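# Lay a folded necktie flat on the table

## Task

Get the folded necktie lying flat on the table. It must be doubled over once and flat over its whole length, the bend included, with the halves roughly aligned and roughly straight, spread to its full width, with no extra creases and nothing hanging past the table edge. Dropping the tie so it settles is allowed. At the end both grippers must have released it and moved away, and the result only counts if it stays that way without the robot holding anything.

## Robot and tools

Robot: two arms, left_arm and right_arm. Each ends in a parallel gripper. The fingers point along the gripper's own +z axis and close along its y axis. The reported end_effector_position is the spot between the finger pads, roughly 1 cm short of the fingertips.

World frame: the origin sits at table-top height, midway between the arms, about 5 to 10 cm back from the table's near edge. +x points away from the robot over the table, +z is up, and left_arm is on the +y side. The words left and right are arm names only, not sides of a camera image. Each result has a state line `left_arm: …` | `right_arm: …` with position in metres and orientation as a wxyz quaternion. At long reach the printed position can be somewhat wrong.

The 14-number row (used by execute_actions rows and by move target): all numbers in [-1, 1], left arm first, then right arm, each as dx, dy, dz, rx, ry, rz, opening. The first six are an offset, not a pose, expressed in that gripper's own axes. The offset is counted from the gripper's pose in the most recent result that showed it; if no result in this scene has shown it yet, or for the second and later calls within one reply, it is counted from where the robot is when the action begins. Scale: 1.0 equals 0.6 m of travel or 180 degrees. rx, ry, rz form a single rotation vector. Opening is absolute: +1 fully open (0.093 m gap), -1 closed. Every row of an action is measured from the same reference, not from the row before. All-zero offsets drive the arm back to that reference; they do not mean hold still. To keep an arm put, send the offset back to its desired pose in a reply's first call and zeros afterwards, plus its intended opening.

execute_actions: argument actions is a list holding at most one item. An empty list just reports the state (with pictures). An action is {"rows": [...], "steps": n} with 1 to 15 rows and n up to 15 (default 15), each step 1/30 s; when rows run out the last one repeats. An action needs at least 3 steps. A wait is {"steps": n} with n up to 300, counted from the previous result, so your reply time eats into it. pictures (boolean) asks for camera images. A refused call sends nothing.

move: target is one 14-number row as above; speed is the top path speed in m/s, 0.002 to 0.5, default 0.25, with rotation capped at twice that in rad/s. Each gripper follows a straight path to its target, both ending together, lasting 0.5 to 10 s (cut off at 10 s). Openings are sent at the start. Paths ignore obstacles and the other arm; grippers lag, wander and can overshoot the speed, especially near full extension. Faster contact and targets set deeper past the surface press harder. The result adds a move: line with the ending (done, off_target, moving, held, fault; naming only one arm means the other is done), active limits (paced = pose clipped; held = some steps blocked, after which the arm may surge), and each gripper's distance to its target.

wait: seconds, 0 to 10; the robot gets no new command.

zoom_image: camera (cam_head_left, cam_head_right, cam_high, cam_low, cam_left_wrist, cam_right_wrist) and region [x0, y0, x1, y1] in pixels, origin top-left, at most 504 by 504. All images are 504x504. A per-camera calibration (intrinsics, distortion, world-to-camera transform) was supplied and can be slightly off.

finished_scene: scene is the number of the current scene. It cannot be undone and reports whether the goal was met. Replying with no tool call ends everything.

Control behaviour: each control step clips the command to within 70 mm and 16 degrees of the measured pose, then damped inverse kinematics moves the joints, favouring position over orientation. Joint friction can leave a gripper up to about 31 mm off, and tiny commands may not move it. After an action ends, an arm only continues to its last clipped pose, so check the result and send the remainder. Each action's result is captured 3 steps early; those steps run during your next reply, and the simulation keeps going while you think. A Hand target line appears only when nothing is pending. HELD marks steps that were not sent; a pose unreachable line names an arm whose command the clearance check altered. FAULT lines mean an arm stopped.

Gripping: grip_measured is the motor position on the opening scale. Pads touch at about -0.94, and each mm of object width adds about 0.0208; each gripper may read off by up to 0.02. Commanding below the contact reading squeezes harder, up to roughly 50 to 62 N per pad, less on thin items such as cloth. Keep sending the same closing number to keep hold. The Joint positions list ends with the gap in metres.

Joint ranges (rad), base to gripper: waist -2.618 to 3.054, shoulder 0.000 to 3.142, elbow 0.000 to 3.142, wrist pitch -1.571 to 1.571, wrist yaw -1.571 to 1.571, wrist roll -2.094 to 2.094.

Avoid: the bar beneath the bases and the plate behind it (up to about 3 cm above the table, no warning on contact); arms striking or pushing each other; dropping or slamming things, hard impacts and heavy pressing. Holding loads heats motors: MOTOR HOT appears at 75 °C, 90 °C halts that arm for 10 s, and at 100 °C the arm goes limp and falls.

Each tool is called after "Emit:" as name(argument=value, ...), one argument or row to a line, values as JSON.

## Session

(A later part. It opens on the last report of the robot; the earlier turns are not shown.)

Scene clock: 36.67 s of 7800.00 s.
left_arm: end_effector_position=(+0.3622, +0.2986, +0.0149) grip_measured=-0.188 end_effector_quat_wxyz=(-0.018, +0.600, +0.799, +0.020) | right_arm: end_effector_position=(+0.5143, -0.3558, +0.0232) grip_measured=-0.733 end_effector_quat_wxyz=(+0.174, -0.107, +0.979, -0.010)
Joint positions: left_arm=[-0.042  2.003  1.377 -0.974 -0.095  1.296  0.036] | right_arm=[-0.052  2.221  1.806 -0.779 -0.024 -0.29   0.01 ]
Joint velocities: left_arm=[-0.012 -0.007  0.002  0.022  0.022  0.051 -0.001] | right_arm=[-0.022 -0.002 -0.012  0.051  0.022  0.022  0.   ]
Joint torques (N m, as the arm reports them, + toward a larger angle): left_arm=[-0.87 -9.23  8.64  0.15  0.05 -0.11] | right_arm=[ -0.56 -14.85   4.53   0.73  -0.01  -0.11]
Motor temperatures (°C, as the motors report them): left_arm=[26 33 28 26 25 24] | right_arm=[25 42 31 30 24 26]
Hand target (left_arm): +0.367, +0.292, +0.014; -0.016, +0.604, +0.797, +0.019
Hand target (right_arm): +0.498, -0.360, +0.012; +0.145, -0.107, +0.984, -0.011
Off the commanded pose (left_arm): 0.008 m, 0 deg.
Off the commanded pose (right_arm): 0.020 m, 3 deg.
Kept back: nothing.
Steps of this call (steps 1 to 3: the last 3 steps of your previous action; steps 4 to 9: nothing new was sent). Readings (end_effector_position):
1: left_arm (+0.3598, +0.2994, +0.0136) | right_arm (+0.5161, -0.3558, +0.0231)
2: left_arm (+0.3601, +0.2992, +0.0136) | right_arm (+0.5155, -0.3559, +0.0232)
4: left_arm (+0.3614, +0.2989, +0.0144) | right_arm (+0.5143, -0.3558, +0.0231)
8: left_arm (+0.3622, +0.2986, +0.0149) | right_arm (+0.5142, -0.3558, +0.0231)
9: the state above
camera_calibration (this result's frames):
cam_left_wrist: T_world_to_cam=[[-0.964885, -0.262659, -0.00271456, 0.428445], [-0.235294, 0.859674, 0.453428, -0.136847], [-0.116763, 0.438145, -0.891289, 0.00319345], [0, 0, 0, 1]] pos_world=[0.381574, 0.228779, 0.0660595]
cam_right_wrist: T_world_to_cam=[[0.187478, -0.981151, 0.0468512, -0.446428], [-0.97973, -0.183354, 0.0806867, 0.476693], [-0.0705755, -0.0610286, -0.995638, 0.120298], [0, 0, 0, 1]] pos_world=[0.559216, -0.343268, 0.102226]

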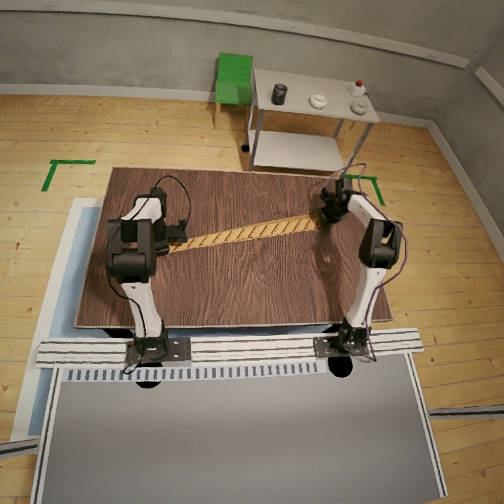

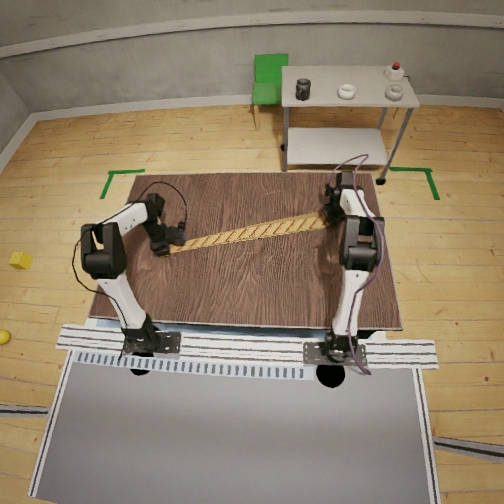

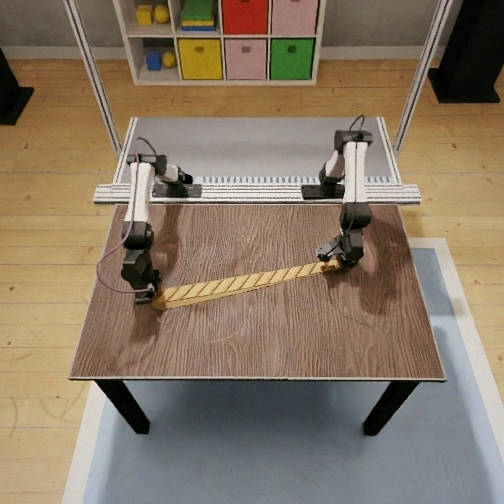

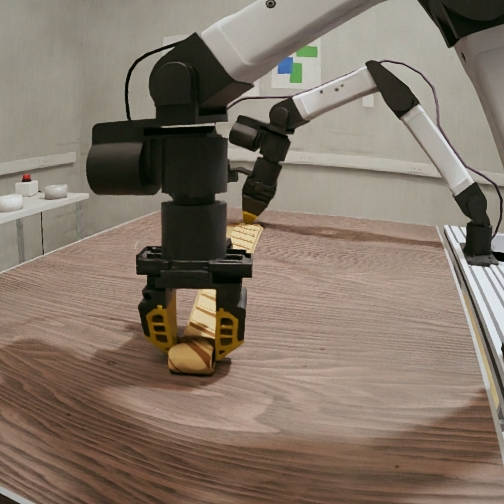

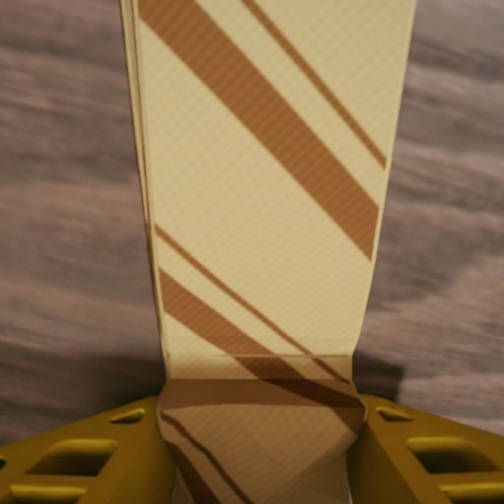

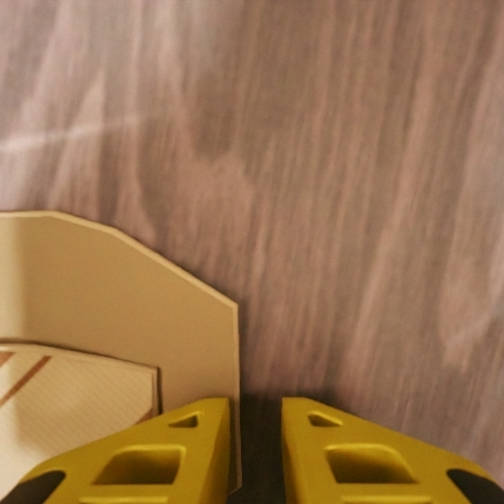

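Emit:
execute_actions(
  actions=[
    {"rows": [[0.002,0,0,0,0,0,-0.19, 0.031,0.0015,0.008,0,0.019,0,-0.73],[0.005,0,0,0,0,0,-0.19, 0.031,0.0015,0.008,0,0.019,0,-0.73],[0.008,0,0,0,0,0,-0.19, 0.031,0.0015,0.008,0,0.019,0,-0.73],[0.011,0.001,0,0,0,0.003,-0.19, 0.031,0.0015,0.008,0,0.019,0,-0.73],[0.014,0.001,0,0,0,0.005,-0.19, 0.031,0.0015,0.008,0,0.019,0,-0.73],[0.016,0.002,0,0,0,0.007,-0.19, 0.031,0.0015,0.008,0,0.019,0,-0.73],[0.018,0.002,0,0,0,0.009,-0.19, 0.031,0.0015,0.008,0,0.019,0,-0.73],[0.020,0.003,0,0,0,0.01,-0.19, 0.031,0.0015,0.008,0,0.019,0,-0.73],[0.022,0.003,0,0,0,0.01,-0.19, 0.031,0.0015,0.008,0,0.019,0,-0.73],[0.024,0.003,0,0,0,0.01,-0.19, 0.031,0.0015,0.008,0,0.019,0,-0.73],[0.025,0.003,0,0,0,0.01,-0.19, 0.031,0.0015,0.008,0,0.019,0,-0.73]], "steps": 15},
  ],
)

Emit:
execute_actions(
  actions=[
    {"steps": 5},
  ],
  pictures=true,
)

Scene clock: 37.90 s of 7800.00 s.
left_arm: end_effector_position=(+0.3613, +0.3115, +0.0144) grip_measured=-0.188 end_effector_quat_wxyz=(-0.019, +0.606, +0.795, +0.018) | right_arm: end_effector_position=(+0.5142, -0.3560, +0.0230) grip_measured=-0.733 end_effector_quat_wxyz=(+0.174, -0.107, +0.979, -0.010)
Joint positions: left_arm=[-0.006  2.003  1.377 -0.974 -0.095  1.346  0.036] | right_arm=[-0.052  2.221  1.805 -0.779 -0.023 -0.29   0.01 ]
Joint velocities: left_arm=[ 0.056  0.012 -0.017  0.007  0.037  0.066  0.   ] | right_arm=[-0.002 -0.007 -0.007  0.037  0.037  0.007 -0.   ]
Joint torques (N m, as the arm reports them, + toward a larger angle): left_arm=[  0.38 -11.43   6.31   0.15   0.01   0.06] | right_arm=[ -0.17 -14.68   4.77   0.72   0.03  -0.09]
Motor temperatures (°C, as the motors report them): left_arm=[26 33 29 26 25 24] | right_arm=[25 42 31 30 24 26]
Steps of this call (steps 1 to 25: nothing new was sent; steps 26 to 37: the first 12 steps of this action). Readings (end_effector_position):
26: left_arm (+0.3622, +0.2986, +0.0149) | right_arm (+0.5142, -0.3559, +0.0230)
27: left_arm (+0.3622, +0.2986, +0.0149) | right_arm (+0.5142, -0.3560, +0.0230)
29: left_arm (+0.3621, +0.2995, +0.0149) | right_arm (+0.5142, -0.3560, +0.0230)
33: left_arm (+0.3617, +0.3057, +0.0146) | right_arm (+0.5142, -0.3560, +0.0230)
37: the state above

Scene clock: 38.07 s of 7800.00 s.
left_arm: end_effector_position=(+0.3612, +0.3125, +0.0143) grip_measured=-0.188 end_effector_quat_wxyz=(-0.020, +0.609, +0.793, +0.018) | right_arm: end_effector_position=(+0.5142, -0.3560, +0.0230) grip_measured=-0.733 end_effector_quat_wxyz=(+0.174, -0.107, +0.979, -0.010)
Joint positions: left_arm=[-0.004  2.003  1.377 -0.974 -0.096  1.356  0.036] | right_arm=[-0.052  2.221  1.805 -0.779 -0.023 -0.29   0.01 ]
Joint velocities: left_arm=[ 0.022  0.002 -0.027  0.007  0.007  0.007 -0.001] | right_arm=[ 0.007 -0.022 -0.002 -0.022 -0.022  0.051 -0.001]
Joint torques (N m, as the arm reports them, + toward a larger angle): left_arm=[  0.56 -11.42   6.31   0.15  -0.02   0.05] | right_arm=[ -0.16 -14.69   4.75   0.71   0.03  -0.09]
Motor temperatures (°C, as the motors report them): left_arm=[26 33 29 26 25 24] | right_arm=[25 42 31 30 24 26]
Hand target (left_arm): +0.360, +0.313, +0.015; -0.019, +0.613, +0.790, +0.019
Hand target (right_arm): +0.499, -0.358, +0.012; +0.144, -0.107, +0.984, -0.012
Off the commanded pose (left_arm): 0.002 m, 1 deg.
Off the commanded pose (right_arm): 0.019 m, 3 deg.
Kept back: nothing.
Steps of this call (steps 1 to 3: the last 3 steps of your previous action; steps 4 to 5: nothing new was sent). Readings (end_effector_position):
1: left_arm (+0.3612, +0.3121, +0.0143) | right_arm (+0.5142, -0.3560, +0.0230)
2: left_arm (+0.3612, +0.3125, +0.0143) | right_arm (+0.5142, -0.3560, +0.0230)
4: left_arm (+0.3612, +0.3125, +0.0143) | right_arm (+0.5142, -0.3560, +0.0230)
5: the state above
camera_calibration (this result's frames):
cam_left_wrist: T_world_to_cam=[[-0.970268, -0.242024, 0.00207908, 0.42655], [-0.214732, 0.864752, 0.453977, -0.15775], [-0.111671, 0.440032, -0.891011, -0.00594603], [0, 0, 0, 1]] pos_world=[0.37933, 0.242266, 0.0654298]
cam_right_wrist: T_world_to_cam=[[0.187252, -0.981166, 0.0474431, -0.446418], [-0.979741, -0.183052, 0.0812421, 0.47667], [-0.0710274, -0.0616947, -0.995565, 0.120145], [0, 0, 0, 1]] pos_world=[0.559139, -0.343342, 0.102066]

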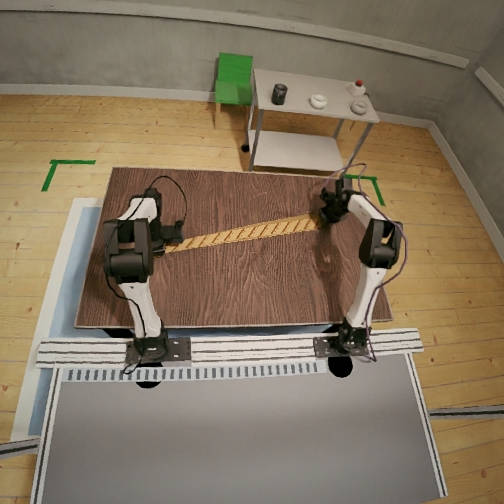

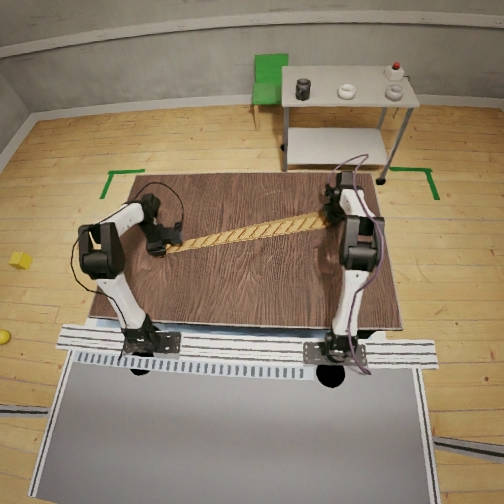

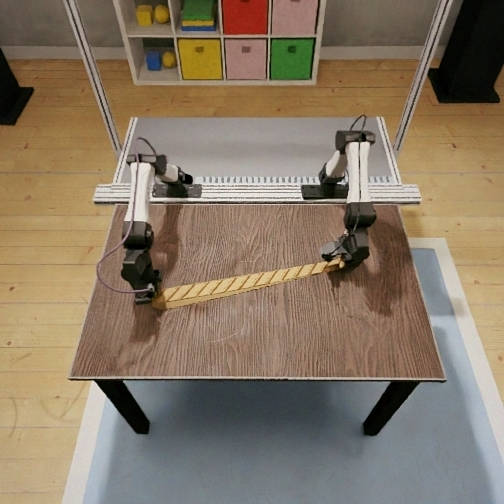

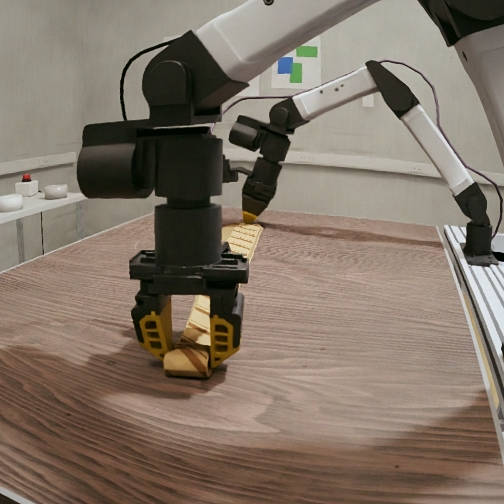

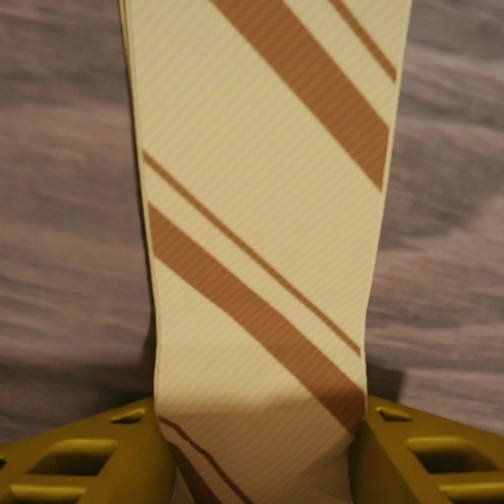

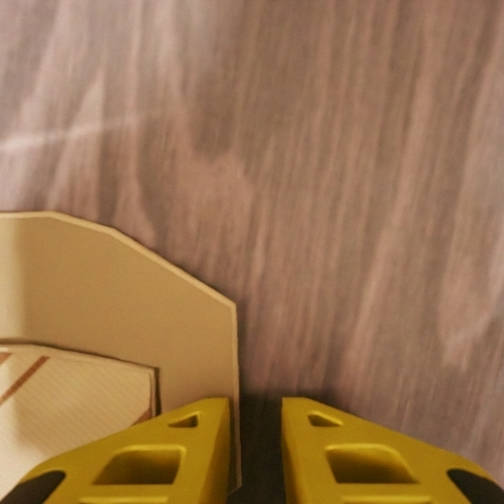

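Emit:
execute_actions(
  actions=[
    {"rows": [[-0.006,-0.001,0,0,0,0,-0.19, 0.031,0.0015,0.008,0,0.019,0,-0.73],[-0.010,-0.001,0,0,0,0,-0.19, 0.032,0.0015,0.0078,0,0.019,0,-0.73],[-0.012,-0.001,0,0,0,0,-0.19, 0.033,0.0016,0.0075,0,0.019,0,-0.73],[-0.0135,-0.001,0,0,0,0,-0.19, 0.034,0.0017,0.0071,0,0.019,0,-0.73],[-0.015,-0.001,0,0,0,0,-0.19, 0.035,0.0018,0.0067,0,0.019,0,-0.73],[-0.0162,-0.001,0,0,0,0,-0.19, 0.036,0.0019,0.0063,0,0.019,0,-0.73],[-0.0174,-0.001,0,0,0,0,-0.19, 0.037,0.002,0.006,0,0.019,0,-0.73],[-0.0186,-0.001,-0.001,0,0,0,-0.19, 0.038,0.0021,0.0056,0,0.019,0,-0.73],[-0.0198,-0.001,-0.001,0,0,0,-0.19, 0.039,0.0022,0.0053,0,0.019,0,-0.73],[-0.021,-0.001,-0.001,0,0,0,-0.19, 0.040,0.0023,0.0049,0,0.019,0,-0.73],[-0.0222,-0.001,-0.001,0,0,0,-0.19, 0.041,0.0024,0.0046,0,0.019,0,-0.73],[-0.0234,-0.001,-0.001,0,0,0,-0.19, 0.042,0.0025,0.0042,0,0.019,0,-0.73],[-0.0246,-0.001,-0.001,0,0,0,-0.19, 0.043,0.0026,0.0039,0,0.019,0,-0.73],[-0.0255,-0.001,-0.001,0,0,0,-0.19, 0.044,0.0027,0.0035,0,0.019,0,-0.73],[-0.026,-0.001,-0.001,0,0,0,-0.19, 0.044,0.0027,0.0035,0,0.019,0,-0.73]], "steps": 15},
  ],
)

Emit:
execute_actions(
  actions=[
    {"steps": 8},
  ],
  pictures=true,
)

Scene clock: 38.80 s of 7800.00 s.
left_arm: end_effector_position=(+0.3617, +0.3060, +0.0146) grip_measured=-0.188 end_effector_quat_wxyz=(-0.019, +0.608, +0.794, +0.019) | right_arm: end_effector_position=(+0.5092, -0.3558, +0.0229) grip_measured=-0.733 end_effector_quat_wxyz=(+0.174, -0.107, +0.979, -0.011)
Joint positions: left_arm=[-0.022  2.003  1.377 -0.974 -0.096  1.335  0.036] | right_arm=[-0.052  2.201  1.77  -0.764 -0.022 -0.29   0.01 ]
Joint velocities: left_arm=[-0.061 -0.017  0.007  0.007  0.022 -0.051 -0.001] | right_arm=[ 0.022 -0.061 -0.12  -0.022 -0.066 -0.007 -0.   ]
Joint torques (N m, as the arm reports them, + toward a larger angle): left_arm=[-0.81 -9.83  8.1   0.08  0.03 -0.09] | right_arm=[ -0.4  -14.72   4.57   0.7    0.01  -0.11]
Motor temperatures (°C, as the motors report them): left_arm=[26 33 29 26 25 24] | right_arm=[25 43 31 30 24 26]
Steps of this call (steps 1 to 10: nothing new was sent; steps 11 to 22: the first 12 steps of this action). Readings (end_effector_position):
11: left_arm (+0.3612, +0.3125, +0.0143) | right_arm (+0.5142, -0.3560, +0.0230)
12: left_arm (+0.3612, +0.3125, +0.0143) | right_arm (+0.5142, -0.3560, +0.0230)
14: left_arm (+0.3612, +0.3122, +0.0143) | right_arm (+0.5142, -0.3560, +0.0230)
18: left_arm (+0.3614, +0.3094, +0.0145) | right_arm (+0.5118, -0.3559, +0.0231)
22: the state above

Scene clock: 39.07 s of 7800.00 s.
left_arm: end_effector_position=(+0.3619, +0.3031, +0.0147) grip_measured=-0.188 end_effector_quat_wxyz=(-0.019, +0.607, +0.795, +0.020) | right_arm: end_effector_position=(+0.5070, -0.3559, +0.0229) grip_measured=-0.733 end_effector_quat_wxyz=(+0.174, -0.106, +0.979, -0.011)
Joint positions: left_arm=[-0.03   2.003  1.377 -0.974 -0.096  1.324  0.036] | right_arm=[-0.052  2.191  1.755 -0.758 -0.021 -0.29   0.01 ]
Joint velocities: left_arm=[-0.017 -0.002  0.002 -0.037 -0.037  0.022 -0.   ] | right_arm=[-0.017  0.002 -0.012 -0.037 -0.007  0.037  0.   ]
Joint torques (N m, as the arm reports them, + toward a larger angle): left_arm=[-0.77 -9.71  8.29  0.08  0.03 -0.13] | right_arm=[ -0.46 -14.65   4.51   0.73   0.    -0.11]
Motor temperatures (°C, as the motors report them): left_arm=[26 33 29 26 25 24] | right_arm=[25 43 30 30 24 26]
Hand target (left_arm): +0.364, +0.297, +0.014; -0.019, +0.609, +0.793, +0.019
Hand target (right_arm): +0.491, -0.359, +0.012; +0.144, -0.107, +0.984, -0.013
Off the commanded pose (left_arm): 0.006 m, 0 deg.
Off the commanded pose (right_arm): 0.020 m, 3 deg.
Kept back: nothing.
Steps of this call (steps 1 to 3: the last 3 steps of your previous action; steps 4 to 8: nothing new was sent). Readings (end_effector_position):
1: left_arm (+0.3618, +0.3053, +0.0146) | right_arm (+0.5086, -0.3559, +0.0230)
2: left_arm (+0.3618, +0.3046, +0.0147) | right_arm (+0.5080, -0.3558, +0.0229)
4: left_arm (+0.3619, +0.3037, +0.0147) | right_arm (+0.5070, -0.3558, +0.0229)
8: the state above
camera_calibration (this result's frames):
cam_left_wrist: T_world_to_cam=[[-0.968779, -0.247926, -0.000870834, 0.426288], [-0.221268, 0.863016, 0.454142, -0.146779], [-0.111842, 0.440155, -0.890929, -0.00135535], [0, 0, 0, 1]] pos_world=[0.38035, 0.232957, 0.0658222]
cam_right_wrist: T_world_to_cam=[[0.186344, -0.981214, 0.0499594, -0.444598], [-0.979922, -0.181948, 0.0815303, 0.470125], [-0.0709086, -0.064149, -0.995418, 0.118575], [0, 0, 0, 1]] pos_world=[0.551942, -0.343101, 0.101914]

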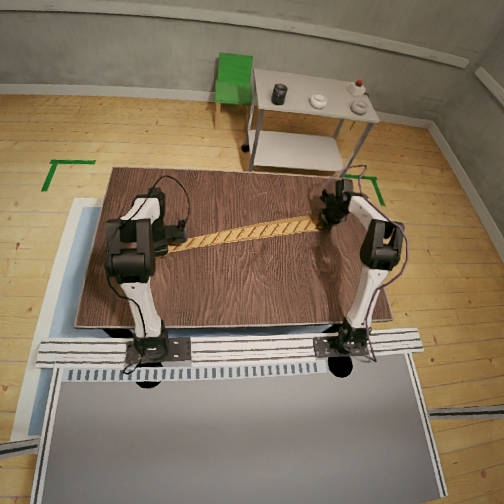

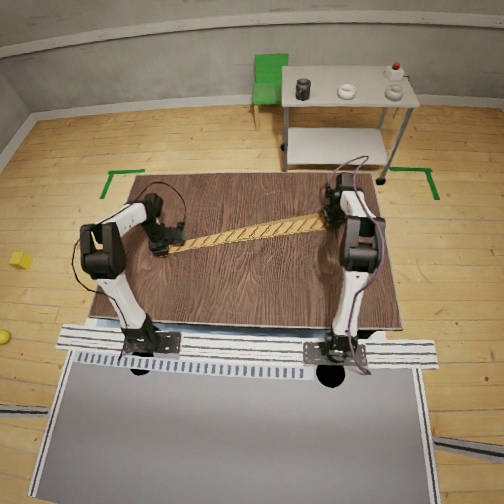

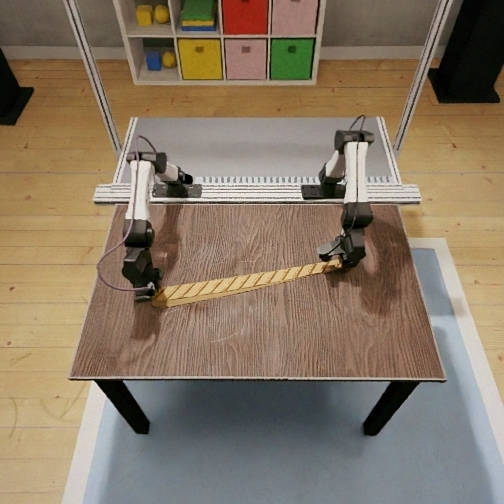

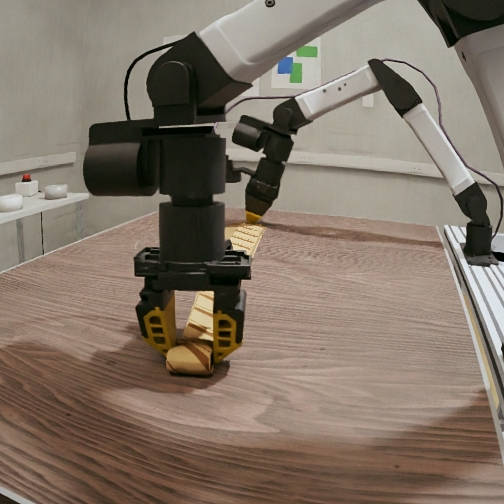

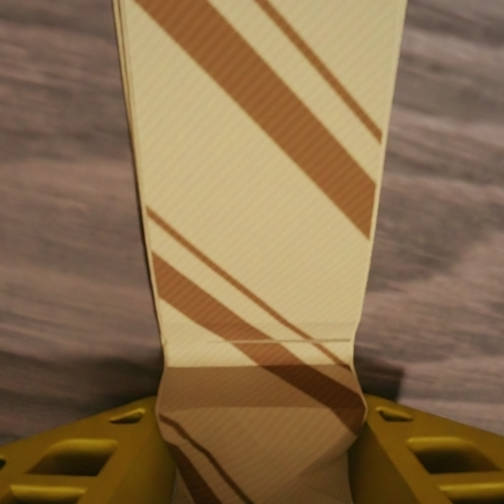

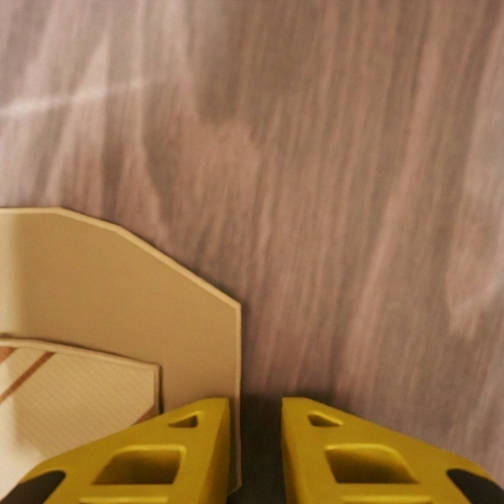

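Emit:
execute_actions(
  actions=[
    {"rows": [[0.002,0,0,0,0,0,-0.19, 0.026,0,0.01,0,0.016,0,-0.73],[0.005,0,0,0,0,0,-0.19, 0.022,0,0.011,0,0.013,0,-0.73],[0.008,0,0,0,0,0,-0.19, 0.018,0,0.012,0,0.01,0,-0.73],[0.011,0.001,0,0,0,0.003,-0.19, 0.015,0,0.013,0,0.008,0,-0.73],[0.014,0.001,0,0,0,0.005,-0.19, 0.012,0,0.014,0,0.006,0,-0.73],[0.016,0.002,0,0,0,0.007,-0.19, 0.012,0,0.014,0,0.006,0,-0.73],[0.018,0.002,0,0,0,0.009,-0.19, 0.012,0,0.014,0,0.006,0,-0.73],[0.020,0.003,0,0,0,0.01,-0.19, 0.012,0,0.014,0,0.006,0,-0.73],[0.021,0.003,0,0,0,0.01,-0.19, 0.012,0,0.014,0,0.006,0,-0.73],[0.021,0.003,0,0,0,0.01,-0.19, 0.012,0,0.014,0,0.006,0,-0.73],[0.021,0.003,0,0,0,0.01,-0.19, 0.012,0,0.014,0,0.006,0,-0.73],[0.021,0.003,0,0,0,0.01,-0.15, 0.012,0,0.014,0,0.006,0,-0.73],[0.021,0.003,0,0,0,0.01,-0.08, 0.012,0,0.014,0,0.006,0,-0.73],[0.021,0.003,0,0,0,0.01,0.0, 0.012,0,0.014,0,0.006,0,-0.73],[0.021,0.003,0,0,0,0.01,0.1, 0.012,0,0.014,0,0.006,0,-0.73]], "steps": 15},
  ],
)

Emit:
move(
  target=[0.03,0,-0.085,0,-0.012,0.006,0.15, 0.012,0,0.014,0,0.006,0,-0.73],
  speed=0.15,
)

Emit:
zoom_image(
  camera="cam_low",
  region=[110,210,310,410],
)

Emit:
zoom_image(
  camera="cam_high",
  region=[140,220,380,330],
)

Scene clock: 39.90 s of 7800.00 s.
left_arm: end_effector_position=(+0.3610, +0.3149, +0.0142) grip_measured=-0.163 end_effector_quat_wxyz=(-0.020, +0.612, +0.790, +0.018) | right_arm: end_effector_position=(+0.5079, -0.3560, +0.0233) grip_measured=-0.733 end_effector_quat_wxyz=(+0.176, -0.106, +0.979, -0.012)
Joint positions: left_arm=[ 0.002  2.003  1.377 -0.974 -0.097  1.37   0.037] | right_arm=[-0.052  2.191  1.755 -0.754 -0.021 -0.29   0.01 ]
Joint velocities: left_arm=[ 0.017  0.007  0.007 -0.007 -0.037  0.022  0.024] | right_arm=[-0.002  0.002  0.012  0.007 -0.007  0.022 -0.001]
Joint torques (N m, as the arm reports them, + toward a larger angle): left_arm=[  0.42 -11.12   6.7    0.14   0.04   0.03] | right_arm=[ -0.08 -13.32   5.44   1.04  -0.08  -0.07]
Motor temperatures (°C, as the motors report them): left_arm=[26 33 29 26 25 24] | right_arm=[25 43 31 30 24 26]
Steps of this call (steps 1 to 13: nothing new was sent; steps 14 to 25: the first 12 steps of this action). Readings (end_effector_position):
14: left_arm (+0.3619, +0.3032, +0.0147) | right_arm (+0.5072, -0.3559, +0.0230)
15: left_arm (+0.3619, +0.3032, +0.0147) | right_arm (+0.5074, -0.3559, +0.0231)
17: left_arm (+0.3618, +0.3041, +0.0147) | right_arm (+0.5078, -0.3559, +0.0232)
21: left_arm (+0.3614, +0.3104, +0.0144) | right_arm (+0.5079, -0.3560, +0.0233)
25: the state above

Scene clock: 41.27 s of 7800.00 s.
left_arm: end_effector_position=(+0.3562, +0.3314, +0.0614) grip_measured=+0.148 end_effector_quat_wxyz=(-0.012, +0.622, +0.783, +0.009) | right_arm: end_effector_position=(+0.5080, -0.3560, +0.0233) grip_measured=-0.733 end_effector_quat_wxyz=(+0.176, -0.106, +0.979, -0.012)
Joint positions: left_arm=[ 0.055  1.939  1.486 -1.142 -0.073  1.448  0.052] | right_arm=[-0.052  2.191  1.755 -0.754 -0.021 -0.29   0.01 ]
Joint velocities: left_arm=[-0.002 -0.012 -0.007  0.007 -0.007  0.007 -0.   ] | right_arm=[-0.007  0.017 -0.007 -0.022 -0.081 -0.037 -0.001]
Joint torques (N m, as the arm reports them, + toward a larger angle): left_arm=[  0.47 -10.54   8.56   0.04   0.15   0.05] | right_arm=[ -0.08 -13.29   5.45   1.08  -0.08  -0.06]
Motor temperatures (°C, as the motors report them): left_arm=[26 33 29 26 25 24] | right_arm=[25 43 31 30 24 26]
Hand target (left_arm): +0.357, +0.331, +0.066; -0.006, +0.624, +0.781, +0.006
Hand target (right_arm): +0.504, -0.357, +0.013; +0.166, -0.106, +0.980, -0.013
Off your previous action's commanded pose (left_arm): 0.002 m, 1 deg at its last step (step 3 of this call).
Off your previous action's commanded pose (right_arm): 0.012 m, 1 deg at its last step (step 3 of this call).
Off the commanded pose (left_arm): 0.005 m, 1 deg.
Off the commanded pose (right_arm): 0.011 m, 1 deg.
Kept back: nothing.
move: off_target (right_arm)
camera_calibration (this result's frames):
cam_left_wrist: T_world_to_cam=[[-0.977696, -0.209893, 0.00749609, 0.417822], [-0.186056, 0.882119, 0.432723, -0.211198], [-0.0974379, 0.421677, -0.901496, 0.0288333], [0, 0, 0, 1]] pos_world=[0.372018, 0.261841, 0.114251]
cam_right_wrist: T_world_to_cam=[[0.186022, -0.981214, 0.0511396, -0.444758], [-0.980301, -0.18183, 0.0771179, 0.471434], [-0.0663705, -0.0644778, -0.99571, 0.116606], [0, 0, 0, 1]] pos_world=[0.552621, -0.343163, 0.102494]

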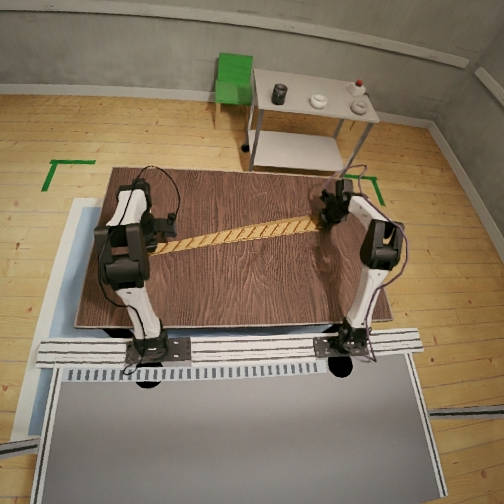

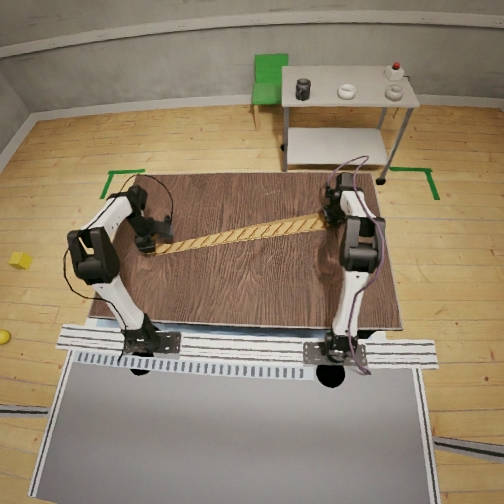

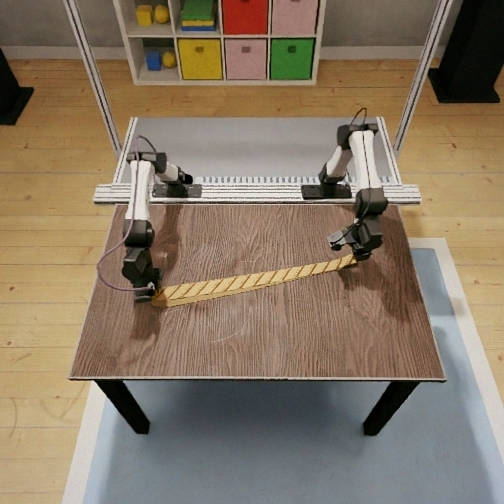

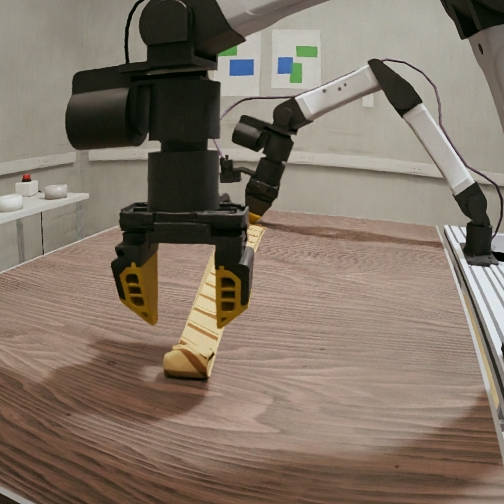

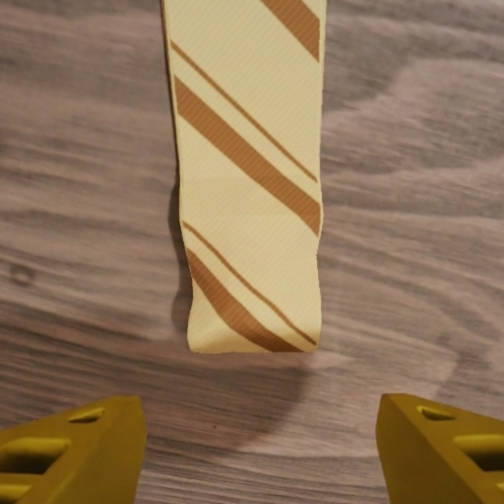

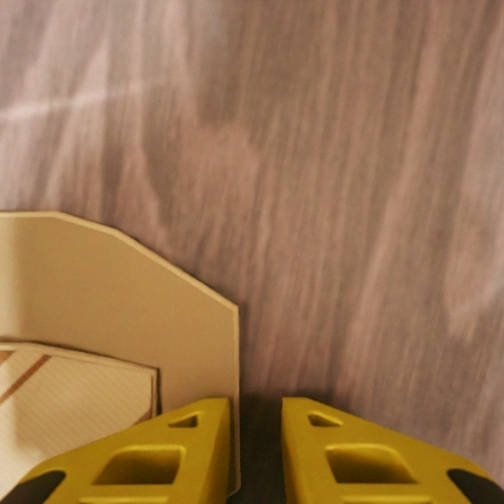

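Region (110, 210, 310, 410) of cam_low's 504x504 image, scaled by 2.520, with more detail than that image has.

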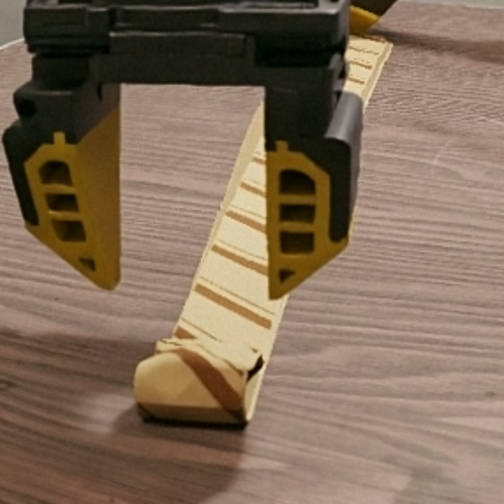

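Region (140, 220, 380, 330) of cam_high's 504x504 image, scaled by 2.100, with more detail than that image has; it fills the top 231 rows of this view, and the rest is white.

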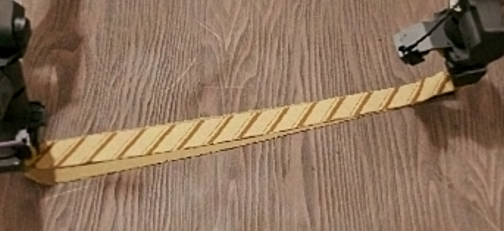

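Emit:
move(
  target=[0.008,0.006,0.108,0,-0.006,0,-0.5, 0.012,0,0.014,0,0.006,0,-0.73],
  speed=0.07,
)

Emit:
zoom_image(
  camera="cam_low",
  region=[110,290,270,410],
)

Scene clock: 43.43 s of 7800.00 s.
left_arm: end_effector_position=(+0.3547, +0.3370, +0.0140) grip_measured=-0.498 end_effector_quat_wxyz=(-0.010, +0.622, +0.783, +0.004) | right_arm: end_effector_position=(+0.5080, -0.3560, +0.0233) grip_measured=-0.733 end_effector_quat_wxyz=(+0.176, -0.106, +0.979, -0.012)
Joint positions: left_arm=[ 0.081  1.99   1.362 -0.972 -0.064  1.473  0.021] | right_arm=[-0.052  2.191  1.755 -0.754 -0.021 -0.29   0.01 ]
Joint velocities: left_arm=[ 0.002  0.012 -0.007 -0.007  0.007  0.007 -0.   ] | right_arm=[-0.012 -0.002  0.012 -0.037 -0.022  0.022  0.001]
Joint torques (N m, as the arm reports them, + toward a larger angle): left_arm=[ 0.83 -8.16  4.22  0.76  0.11  0.02] | right_arm=[ -0.06 -13.29   5.46   1.08  -0.08  -0.06]
Motor temperatures (°C, as the motors report them): left_arm=[26 33 29 26 25 24] | right_arm=[25 43 31 30 24 26]
Hand target (left_arm): +0.357, +0.338, -0.002; -0.005, +0.622, +0.783, +0.002
Hand target (right_arm): +0.504, -0.357, +0.013; +0.167, -0.106, +0.980, -0.013
Off the commanded pose (left_arm): 0.018 m, 1 deg.
Off the commanded pose (right_arm): 0.011 m, 1 deg.
Kept back: nothing.
move: off_target (left_arm, right_arm)
camera_calibration (this result's frames):
cam_left_wrist: T_world_to_cam=[[-0.977437, -0.210791, 0.0135992, 0.418052], [-0.185251, 0.88638, 0.424279, -0.197499], [-0.101488, 0.412187, -0.905429, -0.0117127], [0, 0, 0, 1]] pos_world=[0.370844, 0.268009, 0.0675044]
cam_right_wrist: T_world_to_cam=[[0.186022, -0.981214, 0.0511396, -0.444758], [-0.980301, -0.18183, 0.0771179, 0.471434], [-0.0663705, -0.0644778, -0.99571, 0.116606], [0, 0, 0, 1]] pos_world=[0.552621, -0.343163, 0.102494]

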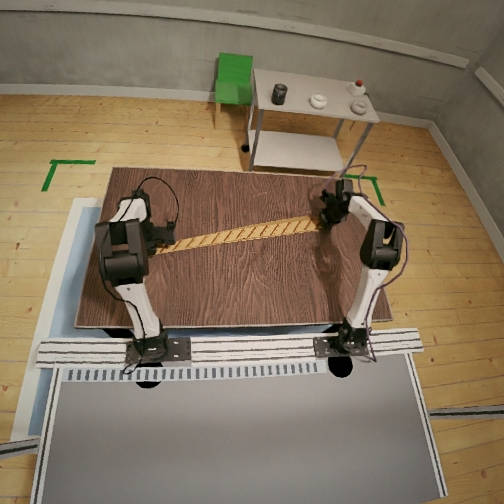

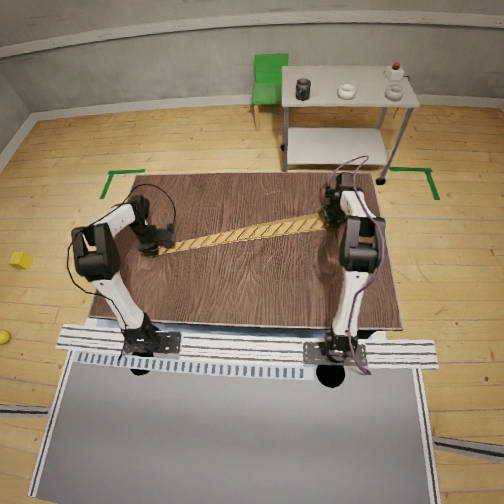

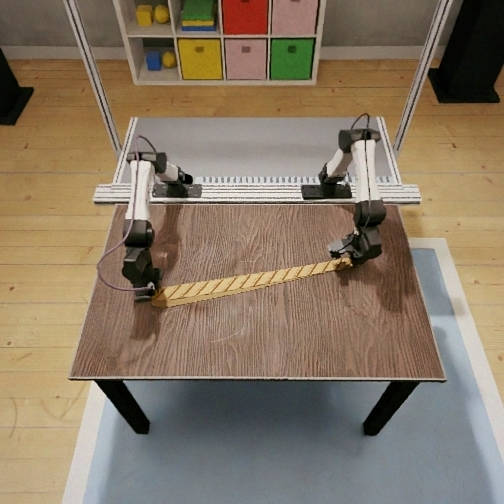

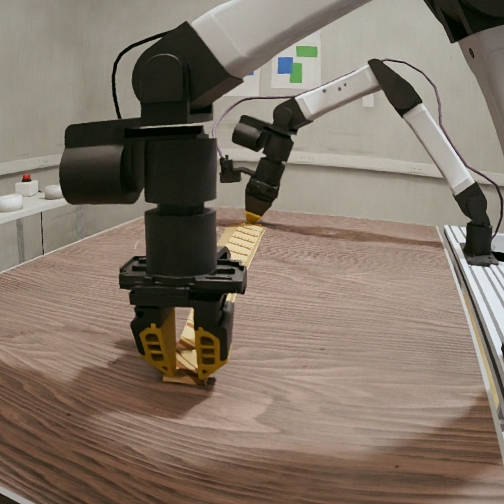

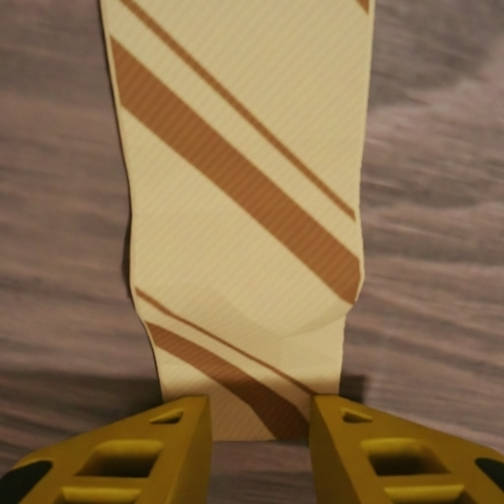

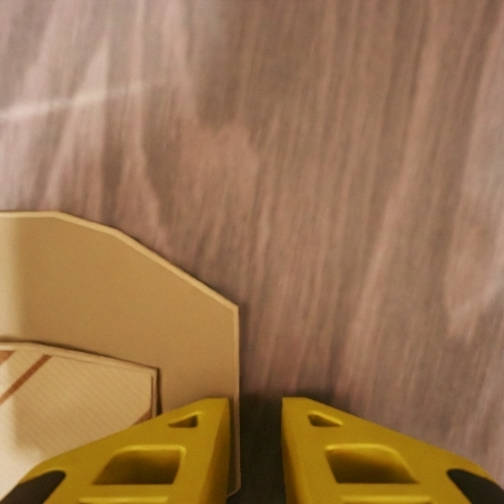

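Region (110, 290, 270, 410) of cam_low's 504x504 image, scaled by 3.150, with more detail than that image has; it fills the top 378 rows of this view, and the rest is white.

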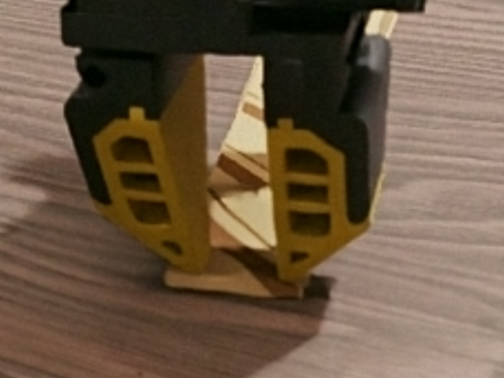

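Emit:
execute_actions(
  actions=[
    {"rows": [[0,0,0.01,0,0,0,-0.5, 0.012,0,0.014,0,0.006,0,-0.73],[0,0,-0.005,0,0,0,-0.5, 0.012,0,0.014,0,0.006,0,-0.73],[-0.004,0,-0.018,0,0,0,-0.5, 0.012,0,0.014,0,0.006,0,-0.73],[-0.008,0,-0.028,0,0,0,-0.5, 0.012,0,0.014,0,0.006,0,-0.73],[-0.012,0,-0.036,0,0,0,-0.5, 0.012,0,0.014,0,0.006,0,-0.73],[-0.018,0.001,-0.041,0,0,0,-0.5, 0.012,0,0.014,0,0.006,0,-0.73],[-0.025,0.002,-0.043,0,0,0,-0.5, 0.012,0,0.014,0,0.006,0,-0.73],[-0.033,0.003,-0.043,0,0,0,-0.5, 0.012,0,0.014,0,0.006,0,-0.73],[-0.041,0.004,-0.043,0,0,0,-0.5, 0.012,0,0.014,0,0.006,0,-0.73],[-0.049,0.005,-0.043,0,0,0,-0.5, 0.012,0,0.014,0,0.006,0,-0.73],[-0.056,0.006,-0.043,0,0,0,-0.5, 0.012,0,0.014,0,0.006,0,-0.73],[-0.061,0.007,-0.043,0,0,0,-0.5, 0.012,0,0.014,0,0.006,0,-0.73],[-0.064,0.008,-0.043,0,0,0,-0.5, 0.012,0,0.014,0,0.006,0,-0.73],[-0.066,0.008,-0.043,0,0,0,-0.5, 0.012,0,0.014,0,0.006,0,-0.73],[-0.067,0.008,-0.043,0,0,0,-0.5, 0.012,0,0.014,0,0.006,0,-0.73]], "steps": 15},
  ],
)

Emit:
move(
  target=[-0.004,0.004,0.062,0,0,0,-0.5, 0.012,0,0.014,0,0.006,0,-0.73],
  speed=0.06,
)

Emit:
zoom_image(
  camera="cam_low",
  region=[110,290,270,410],
)

Scene clock: 44.37 s of 7800.00 s.
left_arm: end_effector_position=(+0.3651, +0.3162, +0.0349) grip_measured=-0.498 end_effector_quat_wxyz=(-0.007, +0.626, +0.780, +0.009) | right_arm: end_effector_position=(+0.5080, -0.3560, +0.0233) grip_measured=-0.733 end_effector_quat_wxyz=(+0.176, -0.106, +0.979, -0.012)
Joint positions: left_arm=[ 0.017  1.986  1.44  -1.045 -0.066  1.42   0.021] | right_arm=[-0.052  2.191  1.755 -0.754 -0.021 -0.29   0.01 ]
Joint velocities: left_arm=[-0.408  0.007  0.173 -0.081 -0.051 -0.286  0.   ] | right_arm=[ 0.007  0.002  0.007 -0.007  0.022  0.007 -0.   ]
Joint torques (N m, as the arm reports them, + toward a larger angle): left_arm=[ -0.51 -10.08   8.6    0.01   0.08  -0.09] | right_arm=[ -0.08 -13.3    5.45   1.08  -0.08  -0.06]
Motor temperatures (°C, as the motors report them): left_arm=[26 33 29 26 25 24] | right_arm=[25 43 31 30 24 26]
Steps of this call (steps 1 to 16: nothing new was sent; steps 17 to 28: the first 12 steps of this action). Readings (end_effector_position):
17: left_arm (+0.3545, +0.3369, +0.0140) | right_arm (+0.5080, -0.3560, +0.0233)
18: left_arm (+0.3543, +0.3370, +0.0147) | right_arm (+0.5080, -0.3560, +0.0233)
20: left_arm (+0.3541, +0.3370, +0.0173) | right_arm (+0.5080, -0.3560, +0.0233)
24: left_arm (+0.3577, +0.3334, +0.0267) | right_arm (+0.5080, -0.3560, +0.0233)
28: the state above

Scene clock: 45.70 s of 7800.00 s.
left_arm: end_effector_position=(+0.3678, +0.3014, +0.0149) grip_measured=-0.498 end_effector_quat_wxyz=(-0.008, +0.623, +0.782, +0.009) | right_arm: end_effector_position=(+0.5080, -0.3560, +0.0233) grip_measured=-0.733 end_effector_quat_wxyz=(+0.176, -0.106, +0.979, -0.012)
Joint positions: left_arm=[-0.022  2.02   1.403 -0.979 -0.066  1.373  0.021] | right_arm=[-0.052  2.191  1.755 -0.754 -0.021 -0.29   0.01 ]
Joint velocities: left_arm=[-0.007 -0.002  0.002 -0.066 -0.022 -0.007 -0.   ] | right_arm=[-0.002 -0.017  0.007 -0.022 -0.095  0.066 -0.   ]
Joint torques (N m, as the arm reports them, + toward a larger angle): left_arm=[ 0.2  -9.2   5.22  0.54  0.04 -0.04] | right_arm=[ -0.06 -13.31   5.45   1.08  -0.08  -0.07]
Motor temperatures (°C, as the motors report them): left_arm=[26 33 29 26 25 24] | right_arm=[25 43 31 30 24 26]
Hand target (left_arm): +0.369, +0.301, +0.004; -0.007, +0.623, +0.782, +0.009
Hand target (right_arm): +0.504, -0.357, +0.013; +0.167, -0.106, +0.980, -0.013
Off your previous action's commanded pose (left_arm): 0.006 m, 2 deg at its last step (step 3 of this call).
Off your previous action's commanded pose (right_arm): 0.011 m, 1 deg at its last step (step 3 of this call).
Off the commanded pose (left_arm): 0.012 m, 0 deg.
Off the commanded pose (right_arm): 0.011 m, 1 deg.
Kept back: nothing.
move: off_target (left_arm, right_arm)
camera_calibration (this result's frames):
cam_left_wrist: T_world_to_cam=[[-0.978109, -0.208065, 0.00334815, 0.422896], [-0.186677, 0.884447, 0.427674, -0.162849], [-0.0919455, 0.417687, -0.903927, -0.0000791447], [0, 0, 0, 1]] pos_world=[0.383231, 0.232055, 0.068159]
cam_right_wrist: T_world_to_cam=[[0.186022, -0.981214, 0.0511396, -0.444758], [-0.980301, -0.18183, 0.0771179, 0.471434], [-0.0663705, -0.0644778, -0.99571, 0.116606], [0, 0, 0, 1]] pos_world=[0.552621, -0.343163, 0.102494]

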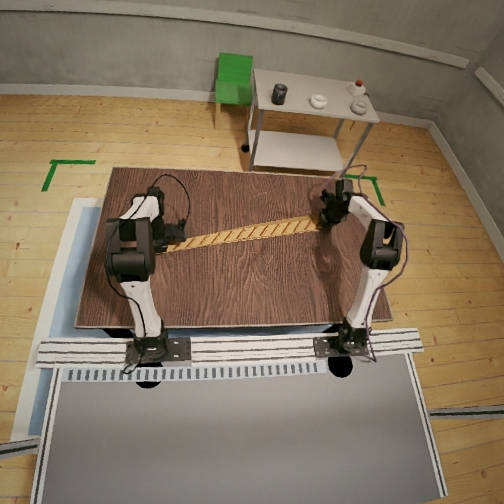

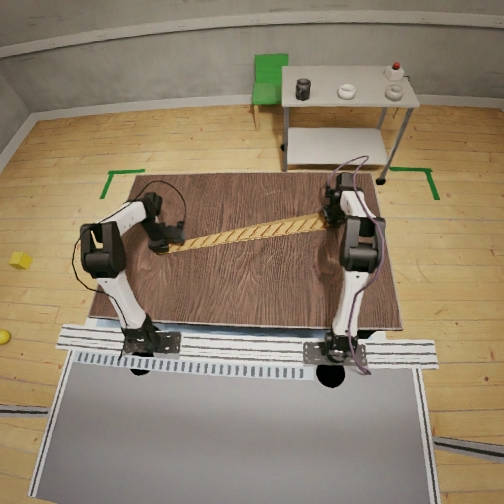

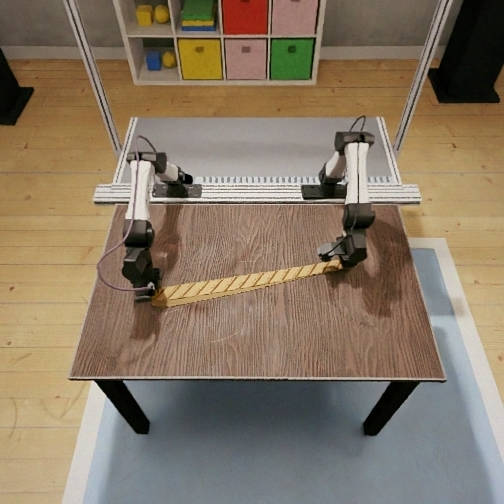

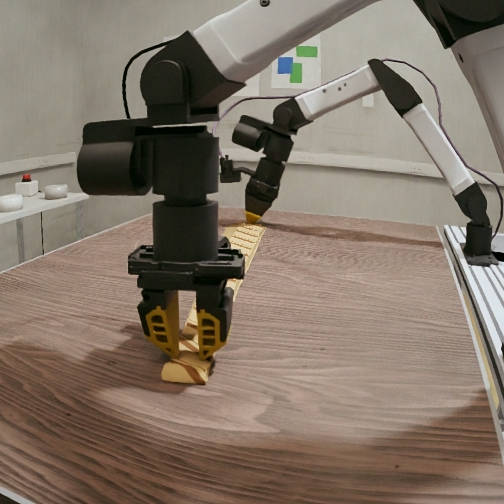

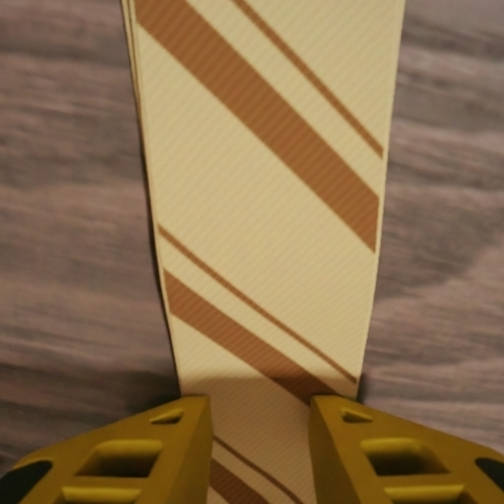

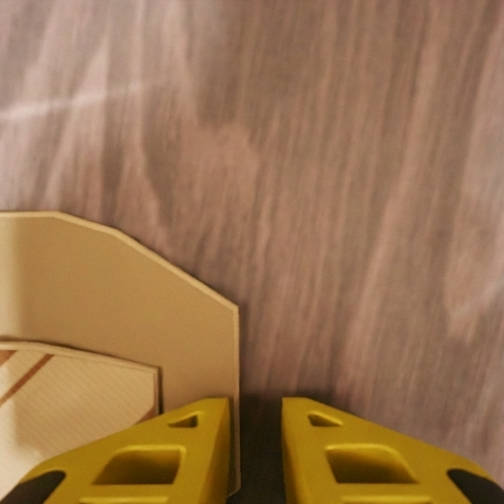

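Region (110, 290, 270, 410) of cam_low's 504x504 image, scaled by 3.150, with more detail than that image has; it fills the top 378 rows of this view, and the rest is white.

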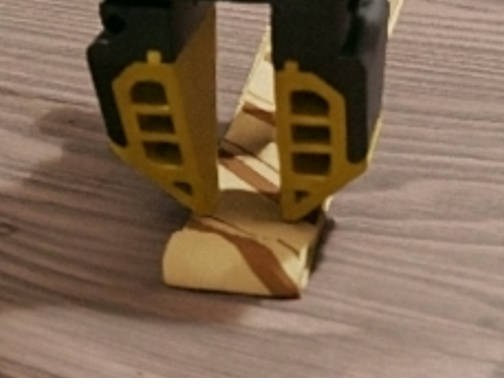

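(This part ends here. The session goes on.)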